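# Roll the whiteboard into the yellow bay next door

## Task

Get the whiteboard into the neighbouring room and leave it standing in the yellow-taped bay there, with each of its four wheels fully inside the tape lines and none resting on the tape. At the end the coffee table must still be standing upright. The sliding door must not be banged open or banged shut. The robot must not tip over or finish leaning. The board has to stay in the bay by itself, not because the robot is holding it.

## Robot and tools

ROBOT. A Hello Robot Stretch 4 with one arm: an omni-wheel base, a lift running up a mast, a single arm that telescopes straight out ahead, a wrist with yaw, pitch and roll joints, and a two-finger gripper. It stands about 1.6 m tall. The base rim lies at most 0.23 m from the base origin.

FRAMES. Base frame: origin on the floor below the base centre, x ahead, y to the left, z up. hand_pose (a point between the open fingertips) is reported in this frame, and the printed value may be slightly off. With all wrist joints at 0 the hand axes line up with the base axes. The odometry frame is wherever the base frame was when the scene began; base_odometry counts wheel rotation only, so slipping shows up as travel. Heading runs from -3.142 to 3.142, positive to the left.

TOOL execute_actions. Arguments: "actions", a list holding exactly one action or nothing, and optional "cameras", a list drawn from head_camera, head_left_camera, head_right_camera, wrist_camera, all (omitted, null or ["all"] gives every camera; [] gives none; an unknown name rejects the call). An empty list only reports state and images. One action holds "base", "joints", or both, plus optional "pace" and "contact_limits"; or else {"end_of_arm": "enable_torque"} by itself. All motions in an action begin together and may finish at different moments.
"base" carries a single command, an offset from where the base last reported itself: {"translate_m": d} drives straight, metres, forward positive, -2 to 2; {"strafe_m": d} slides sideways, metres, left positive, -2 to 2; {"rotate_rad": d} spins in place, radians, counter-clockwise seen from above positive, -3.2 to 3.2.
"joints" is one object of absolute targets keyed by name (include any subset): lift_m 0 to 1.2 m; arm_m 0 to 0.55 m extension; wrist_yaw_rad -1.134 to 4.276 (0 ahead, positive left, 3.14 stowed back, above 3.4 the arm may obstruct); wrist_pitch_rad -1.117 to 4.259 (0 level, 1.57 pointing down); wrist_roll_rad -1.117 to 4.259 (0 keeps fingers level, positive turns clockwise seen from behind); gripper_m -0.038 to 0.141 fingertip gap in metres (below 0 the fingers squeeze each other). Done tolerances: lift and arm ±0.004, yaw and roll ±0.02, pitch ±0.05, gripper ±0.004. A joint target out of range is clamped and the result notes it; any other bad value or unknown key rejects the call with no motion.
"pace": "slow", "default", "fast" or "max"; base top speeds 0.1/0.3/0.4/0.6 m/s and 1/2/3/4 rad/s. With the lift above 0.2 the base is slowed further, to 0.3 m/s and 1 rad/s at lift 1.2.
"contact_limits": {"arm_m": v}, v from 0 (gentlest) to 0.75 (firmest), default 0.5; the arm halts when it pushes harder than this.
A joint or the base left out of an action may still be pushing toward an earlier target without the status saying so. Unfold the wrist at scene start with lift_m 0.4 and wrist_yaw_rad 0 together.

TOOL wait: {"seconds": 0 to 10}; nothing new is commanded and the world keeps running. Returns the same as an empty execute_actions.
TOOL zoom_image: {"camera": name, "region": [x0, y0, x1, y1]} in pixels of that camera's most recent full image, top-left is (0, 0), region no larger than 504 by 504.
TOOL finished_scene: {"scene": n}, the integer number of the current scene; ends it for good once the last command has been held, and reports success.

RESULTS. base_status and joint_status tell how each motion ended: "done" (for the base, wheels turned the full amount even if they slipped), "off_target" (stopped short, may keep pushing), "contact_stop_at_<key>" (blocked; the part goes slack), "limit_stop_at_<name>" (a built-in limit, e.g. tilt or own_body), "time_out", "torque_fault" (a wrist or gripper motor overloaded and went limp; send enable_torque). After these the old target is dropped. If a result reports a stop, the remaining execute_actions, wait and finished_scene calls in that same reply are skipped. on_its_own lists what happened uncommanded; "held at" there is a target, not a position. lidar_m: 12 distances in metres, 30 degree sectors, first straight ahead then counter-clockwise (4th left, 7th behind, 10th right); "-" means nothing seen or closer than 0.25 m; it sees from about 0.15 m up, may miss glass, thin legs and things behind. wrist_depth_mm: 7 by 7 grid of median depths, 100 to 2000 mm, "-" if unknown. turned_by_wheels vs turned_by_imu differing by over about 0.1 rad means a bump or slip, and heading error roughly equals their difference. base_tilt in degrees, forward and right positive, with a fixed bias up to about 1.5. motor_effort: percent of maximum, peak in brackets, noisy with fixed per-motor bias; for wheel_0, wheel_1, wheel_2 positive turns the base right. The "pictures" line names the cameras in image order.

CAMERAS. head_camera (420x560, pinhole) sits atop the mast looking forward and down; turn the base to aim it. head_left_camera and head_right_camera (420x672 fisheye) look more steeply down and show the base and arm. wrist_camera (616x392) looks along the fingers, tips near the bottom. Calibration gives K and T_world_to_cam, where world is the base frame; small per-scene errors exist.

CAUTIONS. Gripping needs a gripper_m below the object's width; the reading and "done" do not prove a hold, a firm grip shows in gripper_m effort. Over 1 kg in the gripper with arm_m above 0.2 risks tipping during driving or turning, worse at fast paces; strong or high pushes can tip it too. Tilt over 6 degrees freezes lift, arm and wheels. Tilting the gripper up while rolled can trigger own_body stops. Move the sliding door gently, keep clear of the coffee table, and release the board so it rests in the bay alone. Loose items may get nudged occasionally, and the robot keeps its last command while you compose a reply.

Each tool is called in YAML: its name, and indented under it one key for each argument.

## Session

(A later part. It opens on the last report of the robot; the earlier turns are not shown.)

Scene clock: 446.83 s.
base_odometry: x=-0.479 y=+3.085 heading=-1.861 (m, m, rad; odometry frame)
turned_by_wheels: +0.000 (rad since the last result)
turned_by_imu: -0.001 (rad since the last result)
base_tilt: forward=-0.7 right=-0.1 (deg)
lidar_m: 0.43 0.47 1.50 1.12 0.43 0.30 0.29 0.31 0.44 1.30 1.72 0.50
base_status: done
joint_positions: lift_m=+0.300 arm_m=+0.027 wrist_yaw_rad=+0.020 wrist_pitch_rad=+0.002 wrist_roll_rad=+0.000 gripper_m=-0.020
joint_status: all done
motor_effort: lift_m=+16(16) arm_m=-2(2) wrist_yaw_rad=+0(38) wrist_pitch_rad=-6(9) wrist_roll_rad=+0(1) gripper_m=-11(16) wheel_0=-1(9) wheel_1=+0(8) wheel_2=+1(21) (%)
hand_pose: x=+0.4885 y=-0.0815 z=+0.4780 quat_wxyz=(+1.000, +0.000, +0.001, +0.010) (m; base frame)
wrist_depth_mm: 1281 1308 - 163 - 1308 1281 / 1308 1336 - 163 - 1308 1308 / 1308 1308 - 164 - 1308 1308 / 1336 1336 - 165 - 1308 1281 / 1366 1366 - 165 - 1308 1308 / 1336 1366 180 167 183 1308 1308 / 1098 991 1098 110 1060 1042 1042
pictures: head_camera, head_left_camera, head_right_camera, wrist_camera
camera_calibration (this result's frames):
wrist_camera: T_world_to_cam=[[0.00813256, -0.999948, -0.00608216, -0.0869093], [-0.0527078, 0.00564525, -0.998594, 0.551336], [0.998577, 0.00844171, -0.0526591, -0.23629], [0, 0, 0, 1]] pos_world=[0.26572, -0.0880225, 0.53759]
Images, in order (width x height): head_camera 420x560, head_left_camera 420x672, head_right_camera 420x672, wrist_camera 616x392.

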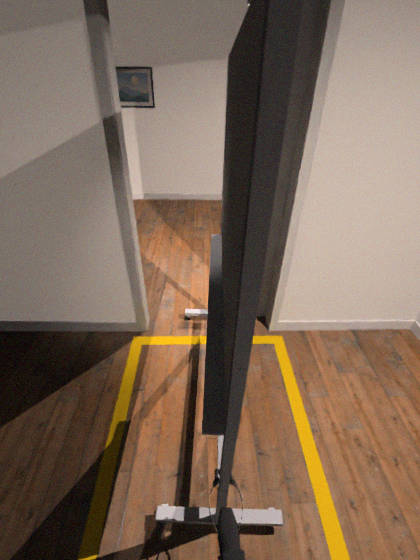

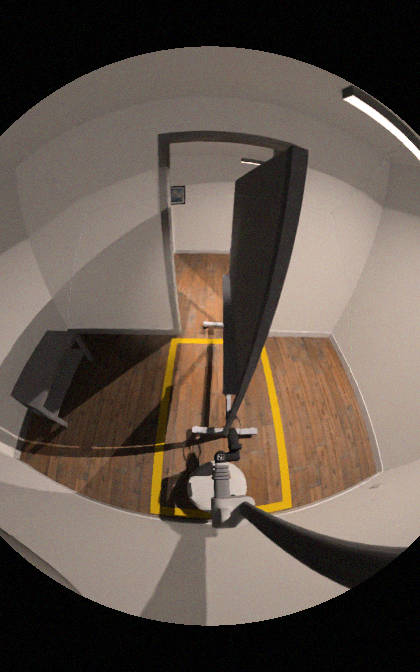

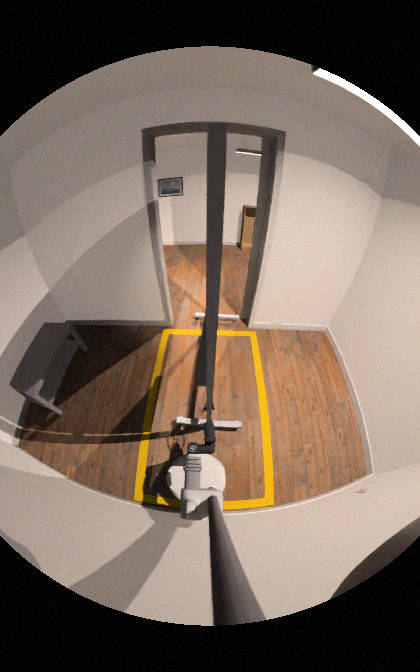

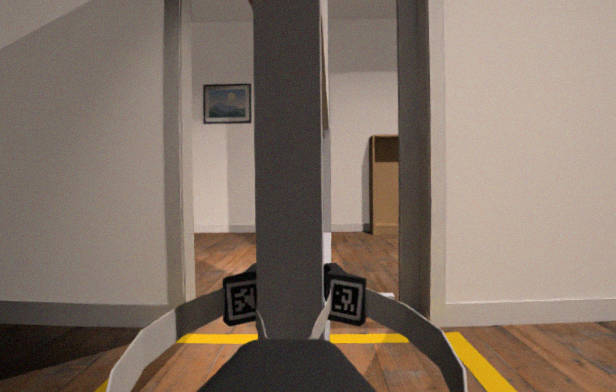

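zoom_image:
  camera: "head_right_camera"
  region: [150, 270, 290, 370]

zoom_image:
  camera: "wrist_camera"
  region: [300, 220, 500, 360]

Region (150, 270, 290, 370) of head_right_camera's 420x672 image, scaled by 3.600, with more detail than that image has; it fills the top 360 rows of this view, and the rest is white.

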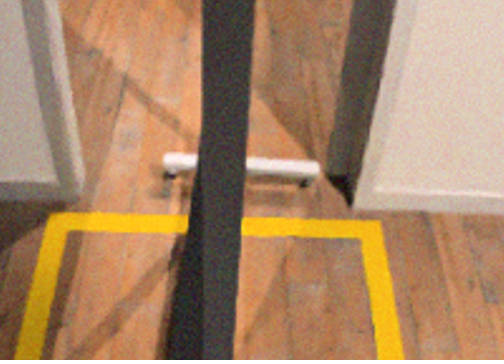

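Region (300, 220, 500, 360) of wrist_camera's 616x392 image, scaled by 2.520; it fills the top 353 rows of this view, and the rest is white.

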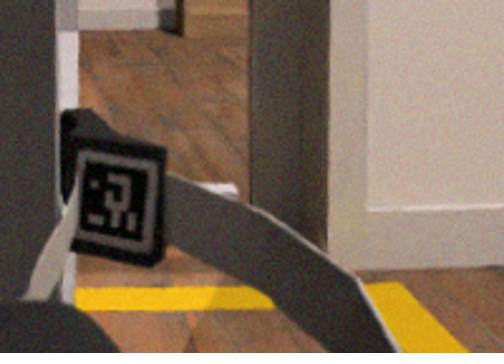

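execute_actions:
  actions:
    - {"joints": {"gripper_m": 0.07}, "pace": "fast"}
  cameras: ["wrist_camera"]

execute_actions:
  actions:
    - {"joints": {"wrist_pitch_rad": -0.9, "arm_m": 0.0}, "pace": "fast"}
  cameras: ["head_camera", "head_left_camera"]

Scene clock: 473.67 s.
base_odometry: x=-0.479 y=+3.085 heading=-1.861 (m, m, rad; odometry frame)
turned_by_wheels: +0.000 (rad since the last result)
turned_by_imu: -0.001 (rad since the last result)
base_tilt: forward=-0.6 right=+0.0 (deg)
lidar_m: 0.41 0.47 1.51 1.09 0.41 0.29 0.29 0.30 0.44 1.31 1.72 0.50
base_status: not commanded
joint_positions: lift_m=+0.300 arm_m=+0.027 wrist_yaw_rad=+0.020 wrist_pitch_rad=+0.002 wrist_roll_rad=+0.000 gripper_m=+0.070
joint_status: all done
motor_effort: lift_m=+16(16) arm_m=-3(2) wrist_yaw_rad=+1(7) wrist_pitch_rad=-4(5) wrist_roll_rad=+0(0) gripper_m=-1(11) wheel_0=-1(1) wheel_1=-1(1) wheel_2=+0(1) (%)
hand_pose: x=+0.4885 y=-0.0817 z=+0.4781 quat_wxyz=(+1.000, +0.000, +0.001, +0.010) (m; base frame)
wrist_depth_mm: 1336 1336 - 163 - 1281 1281 / 1336 1336 - 163 - 1308 1281 / 1336 1308 - 164 - 1308 1308 / 1336 1336 - 165 - 1308 1308 / 1336 1336 - 166 1397 1336 1308 / 1336 1308 193 166 198 1308 1308 / 1118 1025 1078 110 1042 1042 1042
pictures: wrist_camera
camera_calibration (this result's frames):
wrist_camera: T_world_to_cam=[[0.00758842, -0.999953, -0.00608751, -0.0867988], [-0.0523352, 0.00568219, -0.998613, 0.551272], [0.998601, 0.00789649, -0.0522896, -0.236472], [0, 0, 0, 1]] pos_world=[0.26565, -0.0880598, 0.537614]
Images, in order (width x height): wrist_camera 616x392.

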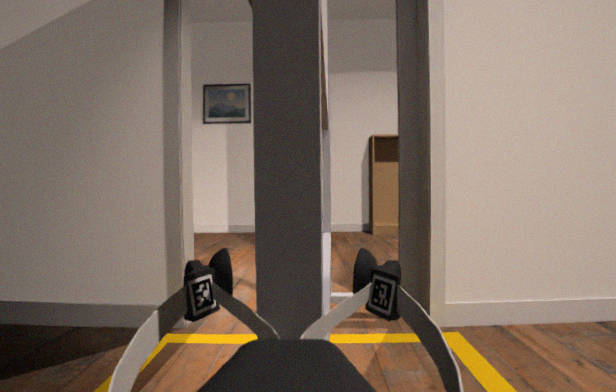

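Scene clock: 474.70 s.
base_odometry: x=-0.479 y=+3.085 heading=-1.861 (m, m, rad; odometry frame)
turned_by_wheels: +0.000 (rad since the last result)
turned_by_imu: +0.000 (rad since the last result)
base_tilt: forward=-0.6 right=-0.1 (deg)
lidar_m: 0.42 0.48 1.50 1.11 0.42 0.29 0.28 0.31 0.45 1.30 1.73 0.51
base_status: not commanded
joint_positions: lift_m=+0.300 arm_m=+0.001 wrist_yaw_rad=+0.020 wrist_pitch_rad=-0.898 wrist_roll_rad=+0.000 gripper_m=+0.070
joint_status: all done
motor_effort: lift_m=+16(16) arm_m=-5(6) wrist_yaw_rad=+0(2) wrist_pitch_rad=-5(12) wrist_roll_rad=+0(0) gripper_m=-1(1) wheel_0=-1(1) wheel_1=+0(1) wheel_2=+0(0) (%)
hand_pose: x=+0.3533 y=-0.0838 z=+0.7043 quat_wxyz=(+0.901, +0.004, -0.434, +0.009) (m; base frame)
wrist_depth_mm: 1708 1708 1708 1708 1661 1576 1576 / 1863 1863 1921 1863 1921 1863 1863 / - - - - - - - / - - - - - - - / 1863 1808 - - 1863 1808 1756 / 1618 1661 213 314 199 1576 1537 / 1464 1430 1464 110 1576 1366 1397
pictures: head_camera, head_left_camera
Images, in order (width x height): head_camera 420x560, head_left_camera 420x672.

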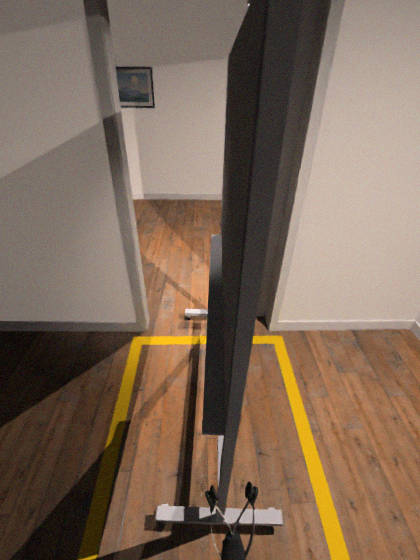

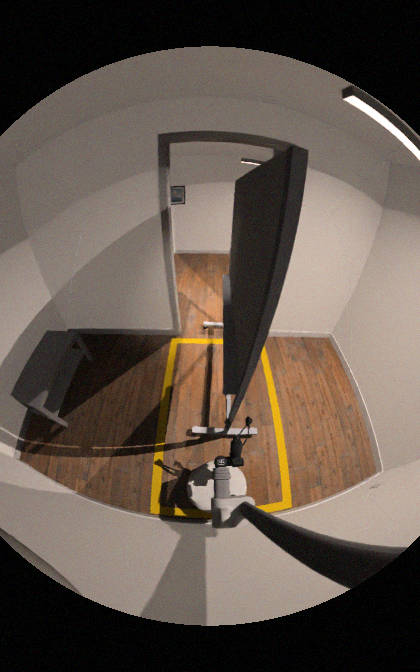

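execute_actions:
  actions:
    - {"base": {"strafe_m": 0.46}, "pace": "max"}
  cameras: ["head_right_camera"]

Scene clock: 499.17 s.
base_odometry: x=-0.038 y=+2.953 heading=-1.860 (m, m, rad; odometry frame)
turned_by_wheels: +0.000 (rad since the last result)
turned_by_imu: +0.002 (rad since the last result)
base_tilt: forward=-0.6 right=+0.0 (deg)
lidar_m: 1.60 1.36 1.04 1.05 0.41 0.30 0.27 0.29 0.44 1.27 0.64 0.56
base_status: done
joint_positions: lift_m=+0.300 arm_m=+0.001 wrist_yaw_rad=+0.020 wrist_pitch_rad=-0.898 wrist_roll_rad=+0.000 gripper_m=+0.070
joint_status: not commanded
motor_effort: lift_m=+16(16) arm_m=-6(5) wrist_yaw_rad=+3(1) wrist_pitch_rad=-4(4) wrist_roll_rad=+1(0) gripper_m=+0(0) wheel_0=+1(12) wheel_1=+2(13) wheel_2=+1(2) (%)
hand_pose: x=+0.3532 y=-0.0838 z=+0.7043 quat_wxyz=(+0.901, +0.004, -0.434, +0.009) (m; base frame)
wrist_depth_mm: 1661 1708 1708 1661 1708 1464 1576 / 1808 1863 1863 1863 1921 866 1808 / - - - - - 891 609 / - - - - - 917 627 / 1921 1921 1921 - 1618 946 634 / 1618 1618 213 1661 199 976 640 / 1464 1430 1464 110 - 917 647
pictures: head_right_camera
Images, in order (width x height): head_right_camera 420x672.

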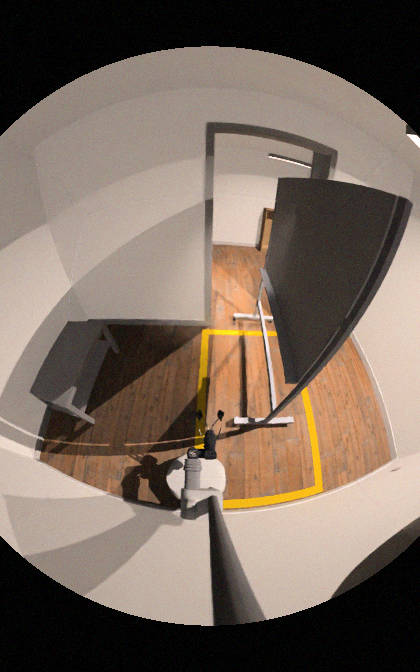

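execute_actions:
  actions:
    - {"base": {"translate_m": 0.55}, "joints": {"wrist_pitch_rad": 0.0, "wrist_yaw_rad": 0.0, "gripper_m": 0.08}, "pace": "max"}
  cameras: ["head_right_camera"]

execute_actions:
  actions:
    - {"base": {"rotate_rad": -1.62}, "pace": "max"}
  cameras: ["head_camera", "head_left_camera", "wrist_camera"]

Scene clock: 513.93 s.
base_odometry: x=-0.196 y=+2.426 heading=-1.861 (m, m, rad; odometry frame)
turned_by_wheels: +0.000 (rad since the last result)
turned_by_imu: -0.001 (rad since the last result)
base_tilt: forward=-0.6 right=-0.1 (deg)
lidar_m: 1.06 1.11 1.00 0.96 1.17 0.86 0.83 0.88 1.23 0.35 0.49 0.74
base_status: done
joint_positions: lift_m=+0.300 arm_m=+0.001 wrist_yaw_rad=+0.000 wrist_pitch_rad=+0.002 wrist_roll_rad=+0.000 gripper_m=+0.080
joint_status: all done
motor_effort: lift_m=+17(16) arm_m=-5(5) wrist_yaw_rad=+1(3) wrist_pitch_rad=-5(3) wrist_roll_rad=+0(0) gripper_m=-1(3) wheel_0=+0(6) wheel_1=-1(5) wheel_2=+0(14) (%)
hand_pose: x=+0.4603 y=-0.0874 z=+0.4780 quat_wxyz=(+1.000, +0.000, +0.001, +0.000) (m; base frame)
wrist_depth_mm: 820 820 820 - - - 691 / 820 820 820 - - - - / 831 820 820 - - - - / 820 831 831 - - - - / 831 842 842 - - - - / 842 842 212 842 215 1499 1229 / 831 842 842 110 1042 976 946
pictures: head_right_camera
Images, in order (width x height): head_right_camera 420x672.

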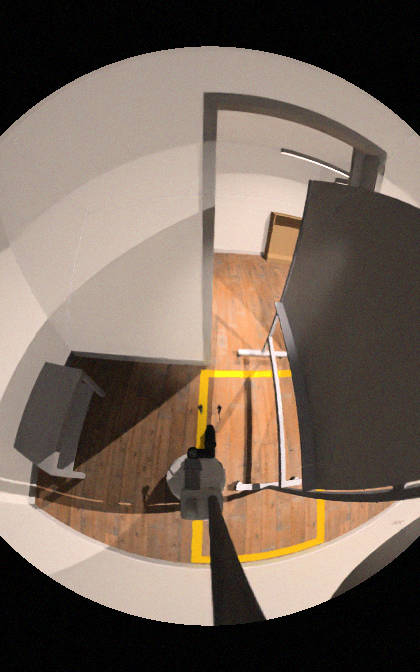

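Scene clock: 515.60 s.
base_odometry: x=-0.196 y=+2.426 heading=+2.803 (m, m, rad; odometry frame)
turned_by_wheels: -1.620 (rad since the last result)
turned_by_imu: -1.605 (rad since the last result)
base_tilt: forward=-0.7 right=+0.0 (deg)
lidar_m: 0.30 0.48 0.70 1.05 1.10 1.00 0.97 1.21 0.88 0.84 0.88 0.36
base_status: done
joint_positions: lift_m=+0.300 arm_m=+0.001 wrist_yaw_rad=+0.000 wrist_pitch_rad=+0.002 wrist_roll_rad=+0.000 gripper_m=+0.080
joint_status: not commanded
motor_effort: lift_m=+16(16) arm_m=-5(5) wrist_yaw_rad=+2(3) wrist_pitch_rad=-6(6) wrist_roll_rad=+0(0) gripper_m=-1(1) wheel_0=+0(7) wheel_1=+1(10) wheel_2=-1(9) (%)
hand_pose: x=+0.4603 y=-0.0875 z=+0.4780 quat_wxyz=(+1.000, +0.000, +0.001, +0.000) (m; base frame)
wrist_depth_mm: 1708 1756 1808 1808 1808 1336 946 / 1661 1756 1756 1808 1863 1366 960 / 1661 1808 1756 1808 1863 1366 960 / 1708 1756 1808 1808 1863 1366 976 / 1661 1808 1808 1863 1808 1366 976 / 1499 1537 213 1308 215 1281 976 / 1118 1060 1098 110 1060 1042 946
pictures: head_camera, head_left_camera, wrist_camera
camera_calibration (this result's frames):
wrist_camera: T_world_to_cam=[[-0.0123104, -0.999906, -0.00609477, -0.0831757], [-0.0523938, 0.00673188, -0.998604, 0.549866], [0.998551, -0.0119738, -0.0524717, -0.209881], [0, 0, 0, 1]] pos_world=[0.237362, -0.0893826, 0.537579]
Images, in order (width x height): head_camera 420x560, head_left_camera 420x672, wrist_camera 616x392.

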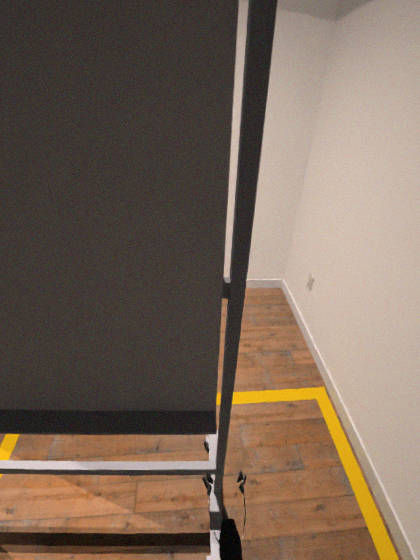

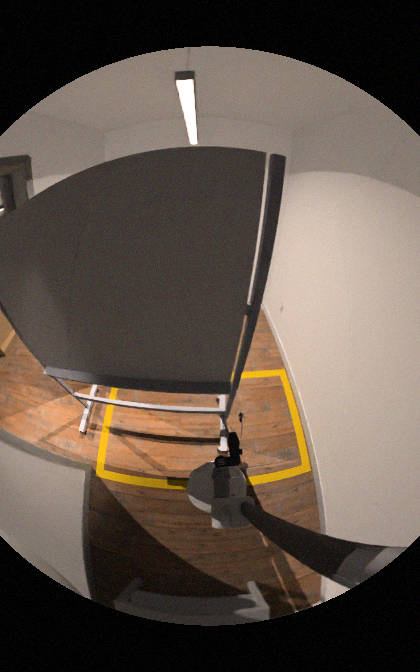

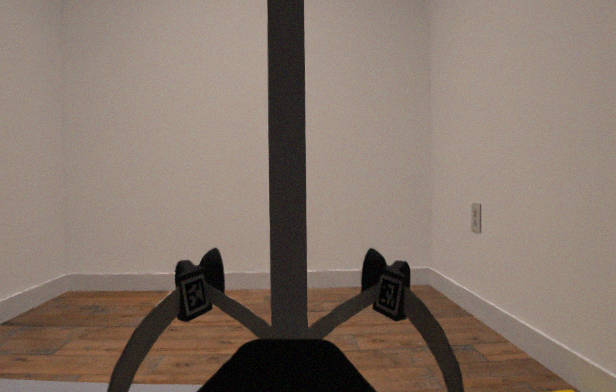

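execute_actions:
  actions:
    - {"joints": {"arm_m": 0.12, "gripper_m": 0.065}, "pace": "fast"}
  cameras: ["wrist_camera"]

Scene clock: 528.80 s.
base_odometry: x=-0.196 y=+2.426 heading=+2.803 (m, m, rad; odometry frame)
turned_by_wheels: +0.000 (rad since the last result)
turned_by_imu: -0.001 (rad since the last result)
base_tilt: forward=-0.6 right=+0.0 (deg)
lidar_m: 0.47 0.50 0.70 1.06 1.08 1.00 0.97 1.23 0.88 0.83 0.86 1.16
base_status: not commanded
joint_positions: lift_m=+0.300 arm_m=+0.119 wrist_yaw_rad=+0.000 wrist_pitch_rad=+0.002 wrist_roll_rad=+0.000 gripper_m=+0.065
joint_status: all done
motor_effort: lift_m=+16(16) arm_m=+5(5) wrist_yaw_rad=+1(1) wrist_pitch_rad=-5(5) wrist_roll_rad=+1(1) gripper_m=-1(1) wheel_0=+0(0) wheel_1=+1(1) wheel_2=-1(1) (%)
hand_pose: x=+0.5785 y=-0.0874 z=+0.4780 quat_wxyz=(+1.000, +0.000, +0.001, +0.000) (m; base frame)
wrist_depth_mm: 1708 1661 1708 179 1756 1308 946 / 1661 1708 1708 180 1708 1308 960 / 1661 1708 1708 180 1756 1336 976 / 1661 1708 1708 181 1708 1336 960 / 1661 1708 1708 182 1756 1366 976 / 1499 1537 191 183 214 1281 960 / 1118 1008 1098 110 1042 1042 960
pictures: wrist_camera
camera_calibration (this result's frames):
wrist_camera: T_world_to_cam=[[-0.0120038, -0.999909, -0.00609316, -0.0818108], [-0.0525224, 0.00671569, -0.998597, 0.556092], [0.998548, -0.0116669, -0.0525983, -0.32781], [0, 0, 0, 1]] pos_world=[0.35556, -0.0893624, 0.537571]
Images, in order (width x height): wrist_camera 616x392.

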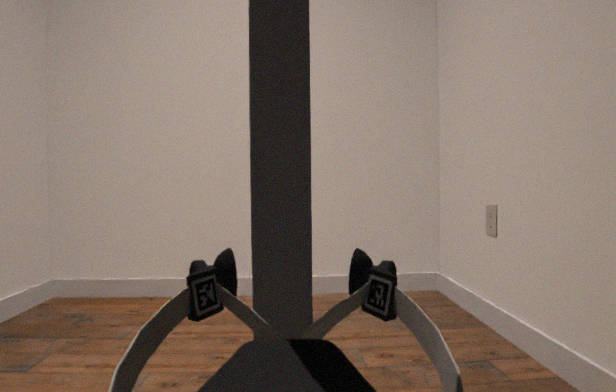

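execute_actions:
  actions:
    - {"base": {"strafe_m": -0.36}, "joints": {"arm_m": 0.134, "gripper_m": 0.01}, "pace": "slow"}
  cameras: ["head_camera", "head_left_camera", "wrist_camera"]

Scene clock: 550.33 s.
base_odometry: x=-0.076 y=+2.766 heading=+2.804 (m, m, rad; odometry frame)
turned_by_wheels: +0.001 (rad since the last result)
turned_by_imu: +0.000 (rad since the last result)
base_tilt: forward=-0.7 right=+0.0 (deg)
lidar_m: 0.47 0.51 0.72 1.41 1.37 1.00 0.98 0.70 0.50 0.47 0.49 0.67
base_status: done
joint_positions: lift_m=+0.300 arm_m=+0.133 wrist_yaw_rad=+0.008 wrist_pitch_rad=+0.002 wrist_roll_rad=+0.000 gripper_m=+0.010
joint_status: all done
on_its_own: wrist_yaw_rad is at rest, and its effort (-21) is outside its rest range (-13 to +13)
motor_effort: lift_m=+16(16) arm_m=+5(6) wrist_yaw_rad=-21(58) wrist_pitch_rad=-7(6) wrist_roll_rad=+0(0) gripper_m=-7(8) wheel_0=+6(19) wheel_1=+3(4) wheel_2=+3(9) (%)
hand_pose: x=+0.5932 y=-0.0852 z=+0.4779 quat_wxyz=(+1.000, +0.000, +0.001, +0.004) (m; base frame)
wrist_depth_mm: 1661 1661 1661 1708 1336 715 525 / 1661 1661 1708 1708 1366 732 517 / 1661 1708 1708 1708 1397 732 521 / 1661 1661 1708 193 1397 741 525 / 1708 1708 1756 184 1397 741 521 / 1537 1576 178 175 1025 741 517 / 1098 991 1060 110 991 715 535
pictures: head_camera, head_left_camera, wrist_camera
camera_calibration (this result's frames):
wrist_camera: T_world_to_cam=[[-0.0043714, -0.999972, -0.00608929, -0.083964], [-0.0528114, 0.0063117, -0.998585, 0.556914], [0.998595, -0.00404363, -0.0528375, -0.341789], [0, 0, 0, 1]] pos_world=[0.370353, -0.0888588, 0.537555]
Images, in order (width x height): head_camera 420x560, head_left_camera 420x672, wrist_camera 616x392.

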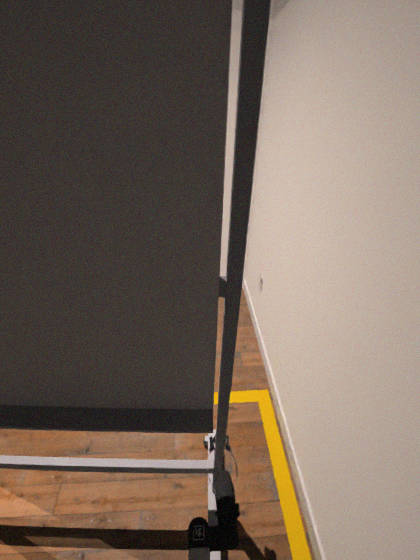

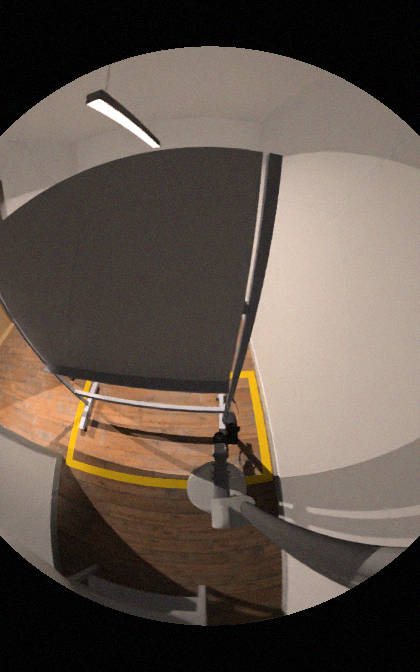

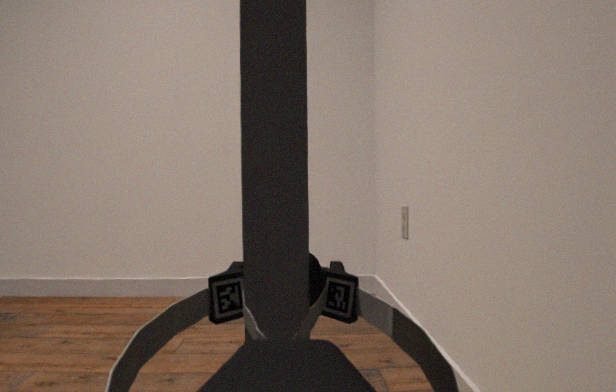

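zoom_image:
  camera: "head_left_camera"
  region: [50, 365, 140, 475]

Region (50, 365, 140, 475) of head_left_camera's 420x672 image, scaled by 4.582, with more detail than that image has; it fills the left 412 columns of this view, and the rest is white.

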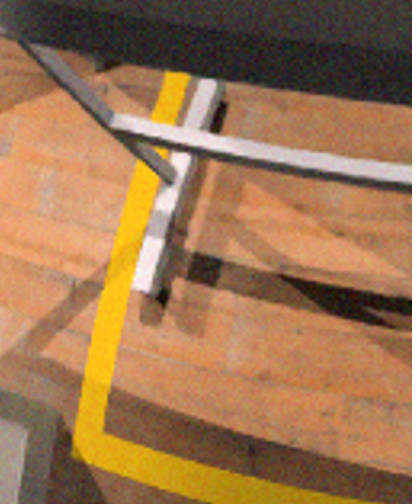

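execute_actions:
  actions:
    - {"base": {"strafe_m": -0.05}, "pace": "slow"}
  cameras: []

execute_actions:
  actions:
    - {"joints": {"gripper_m": 0.075, "wrist_yaw_rad": 0.04}, "pace": "fast"}

Scene clock: 594.97 s.
base_odometry: x=-0.060 y=+2.813 heading=+2.804 (m, m, rad; odometry frame)
turned_by_wheels: +0.000 (rad since the last result)
turned_by_imu: -0.001 (rad since the last result)
base_tilt: forward=-0.7 right=-0.1 (deg)
lidar_m: 0.48 0.51 0.72 1.46 1.39 1.02 0.98 0.62 0.45 0.41 0.45 0.60
base_status: done
joint_positions: lift_m=+0.300 arm_m=+0.133 wrist_yaw_rad=+0.004 wrist_pitch_rad=+0.002 wrist_roll_rad=+0.000 gripper_m=+0.010
joint_status: not commanded
motor_effort: lift_m=+16(16) arm_m=+5(5) wrist_yaw_rad=-9(46) wrist_pitch_rad=-7(7) wrist_roll_rad=+0(0) gripper_m=-6(10) wheel_0=+4(18) wheel_1=+0(3) wheel_2=+1(6) (%)
hand_pose: x=+0.5929 y=-0.0864 z=+0.4779 quat_wxyz=(+1.000, +0.000, +0.001, +0.002) (m; base frame)
wrist_depth_mm: 1661 1661 1708 168 1138 621 452 / 1708 1661 1708 169 1160 627 455 / 1661 1661 1661 170 1182 634 445 / 1661 1708 1661 171 1182 640 452 / 1661 1708 1708 172 1182 640 449 / 1537 1537 182 173 866 634 459 / 1098 991 1098 110 991 615 455
pictures: none
No camera images: the call's "cameras" was empty. Leave "cameras" out to get every camera's image.

Scene clock: 596.40 s.
base_odometry: x=-0.060 y=+2.813 heading=+2.803 (m, m, rad; odometry frame)
turned_by_wheels: -0.001 (rad since the last result)
turned_by_imu: -0.001 (rad since the last result)
base_tilt: forward=-0.6 right=-0.1 (deg)
lidar_m: 0.47 0.51 0.73 1.46 1.40 1.03 0.98 0.63 0.45 0.42 0.42 0.61
base_status: not commanded
joint_positions: lift_m=+0.300 arm_m=+0.133 wrist_yaw_rad=+0.040 wrist_pitch_rad=+0.002 wrist_roll_rad=+0.000 gripper_m=+0.075
joint_status: all done
motor_effort: lift_m=+16(16) arm_m=+5(5) wrist_yaw_rad=+3(16) wrist_pitch_rad=-6(6) wrist_roll_rad=+0(0) gripper_m=-2(4) wheel_0=+0(4) wheel_1=-1(1) wheel_2=-2(2) (%)
hand_pose: x=+0.5958 y=-0.0760 z=+0.4779 quat_wxyz=(+1.000, +0.000, +0.001, +0.020) (m; base frame)
wrist_depth_mm: 1661 1661 1661 166 1308 661 473 / 1708 1708 1661 167 1308 668 466 / 1708 1708 1708 168 1336 683 469 / 1756 1708 1708 168 1336 683 469 / 1708 1756 1708 169 1182 676 469 / 1537 1537 212 170 195 683 469 / 1098 1025 1098 110 1008 627 480
pictures: head_camera, head_left_camera, head_right_camera, wrist_camera
camera_calibration (this result's frames):
wrist_camera: T_world_to_cam=[[0.0273245, -0.999608, -0.00609059, -0.0936006], [-0.0529473, 0.00463704, -0.998587, 0.556956], [0.998223, 0.0276084, -0.0527999, -0.341695], [0, 0, 0, 1]] pos_world=[0.373134, -0.0867129, 0.537557]
Images, in order (width x height): head_camera 420x560, head_left_camera 420x672, head_right_camera 420x672, wrist_camera 616x392.

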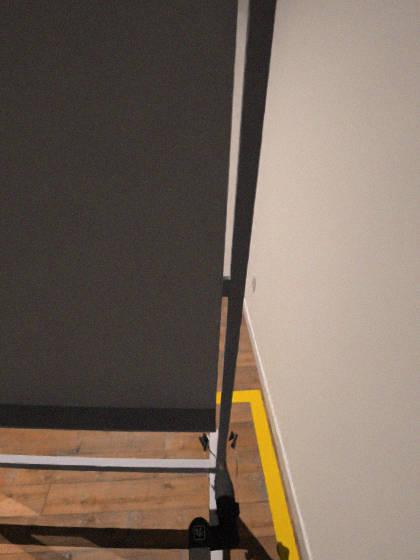

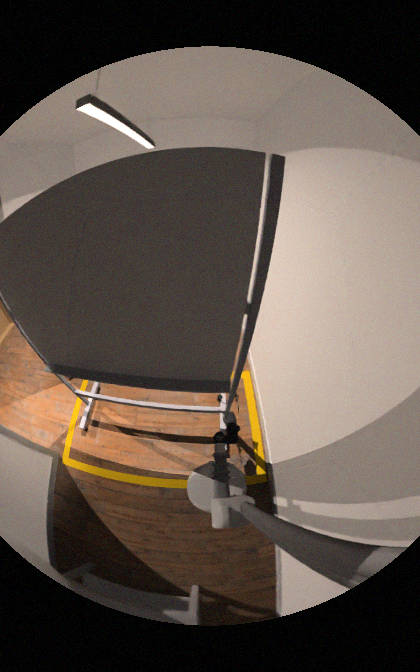

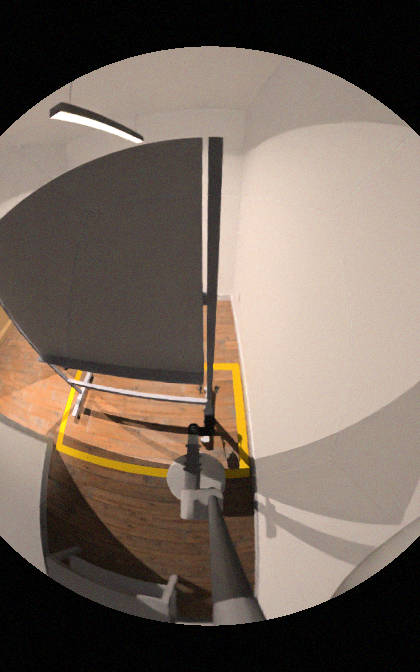

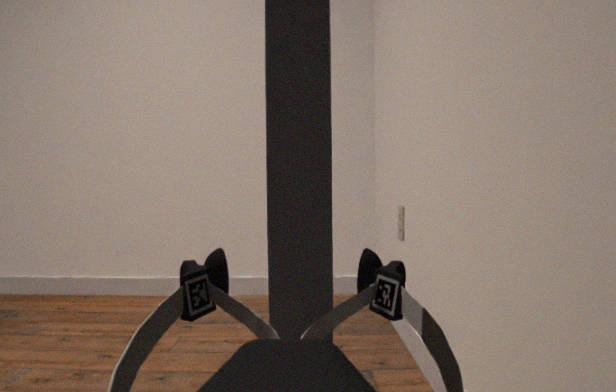

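execute_actions:
  actions:
    - {"joints": {"arm_m": 0.05}, "pace": "max"}

zoom_image:
  camera: "head_left_camera"
  region: [50, 360, 280, 500]

Scene clock: 615.30 s.
base_odometry: x=-0.060 y=+2.813 heading=+2.803 (m, m, rad; odometry frame)
turned_by_wheels: +0.000 (rad since the last result)
turned_by_imu: -0.001 (rad since the last result)
base_tilt: forward=-0.7 right=+0.0 (deg)
lidar_m: 0.39 0.51 0.72 1.45 1.39 1.02 0.98 0.62 0.44 0.42 0.45 0.61
base_status: not commanded
joint_positions: lift_m=+0.300 arm_m=+0.051 wrist_yaw_rad=+0.040 wrist_pitch_rad=+0.002 wrist_roll_rad=+0.000 gripper_m=+0.075
joint_status: all done
motor_effort: lift_m=+16(16) arm_m=-5(5) wrist_yaw_rad=+3(3) wrist_pitch_rad=-6(5) wrist_roll_rad=+0(0) gripper_m=-2(1) wheel_0=+0(0) wheel_1=-1(1) wheel_2=-2(2) (%)
hand_pose: x=+0.5136 y=-0.0759 z=+0.4779 quat_wxyz=(+1.000, +0.000, +0.001, +0.020) (m; base frame)
wrist_depth_mm: 1756 1756 1756 247 1281 661 477 / 1756 1756 1808 248 1308 676 469 / 1756 1756 1756 249 1336 676 473 / 1808 1756 1808 251 1336 676 477 / 1756 1756 1808 252 1182 683 473 / 1537 1537 212 253 195 691 473 / 1118 1025 1098 110 1025 634 484
pictures: head_camera, head_left_camera, head_right_camera, wrist_camera
camera_calibration (this result's frames):
wrist_camera: T_world_to_cam=[[0.0276067, -0.9996, -0.00609024, -0.0914171], [-0.0529845, 0.00462074, -0.998585, 0.552611], [0.998214, 0.0278903, -0.0528357, -0.259615], [0, 0, 0, 1]] pos_world=[0.290954, -0.0866933, 0.537555]
Images, in order (width x height): head_camera 420x560, head_left_camera 420x672, head_right_camera 420x672, wrist_camera 616x392.

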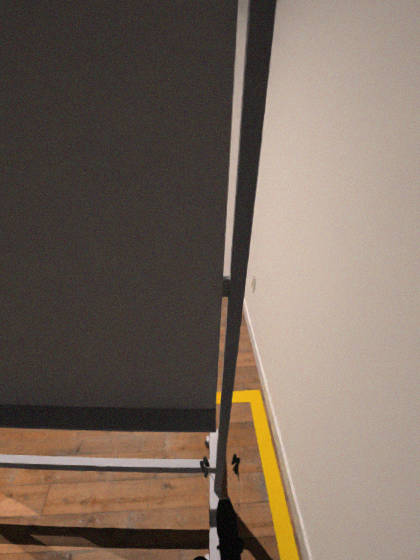

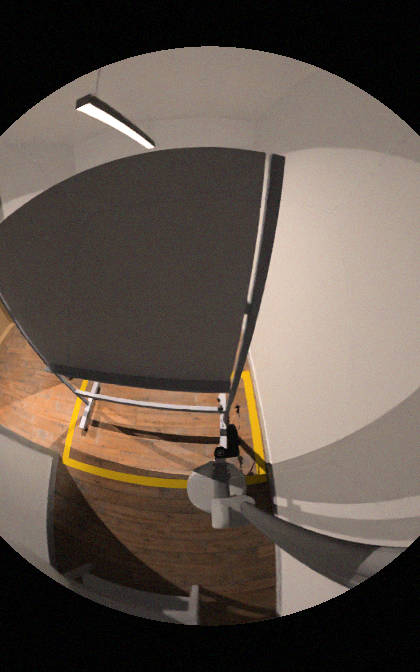

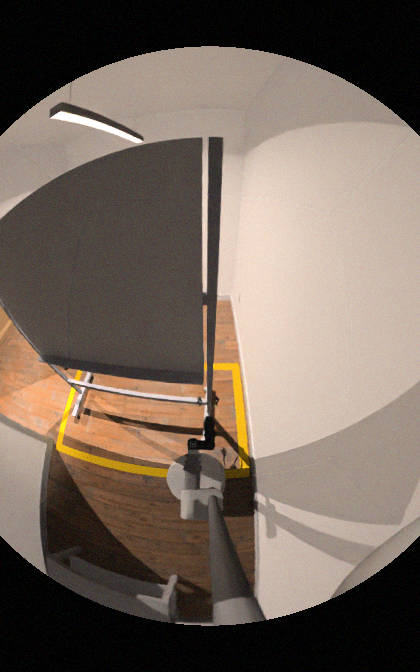

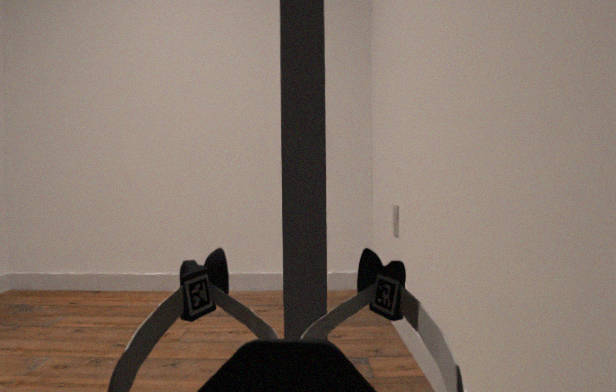

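Region (50, 360, 280, 500) of head_left_camera's 420x672 image, scaled by 2.191, with more detail than that image has; it fills the top 307 rows of this view, and the rest is white.

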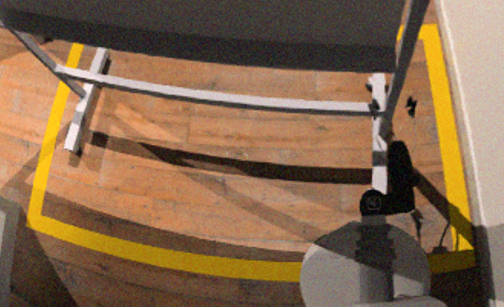

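All four wheels are inside the tape, the gripper is clear of the whiteboard, and the coffee table is upright.

finished_scene:
  scene: 2

The scene is finished: the task was done.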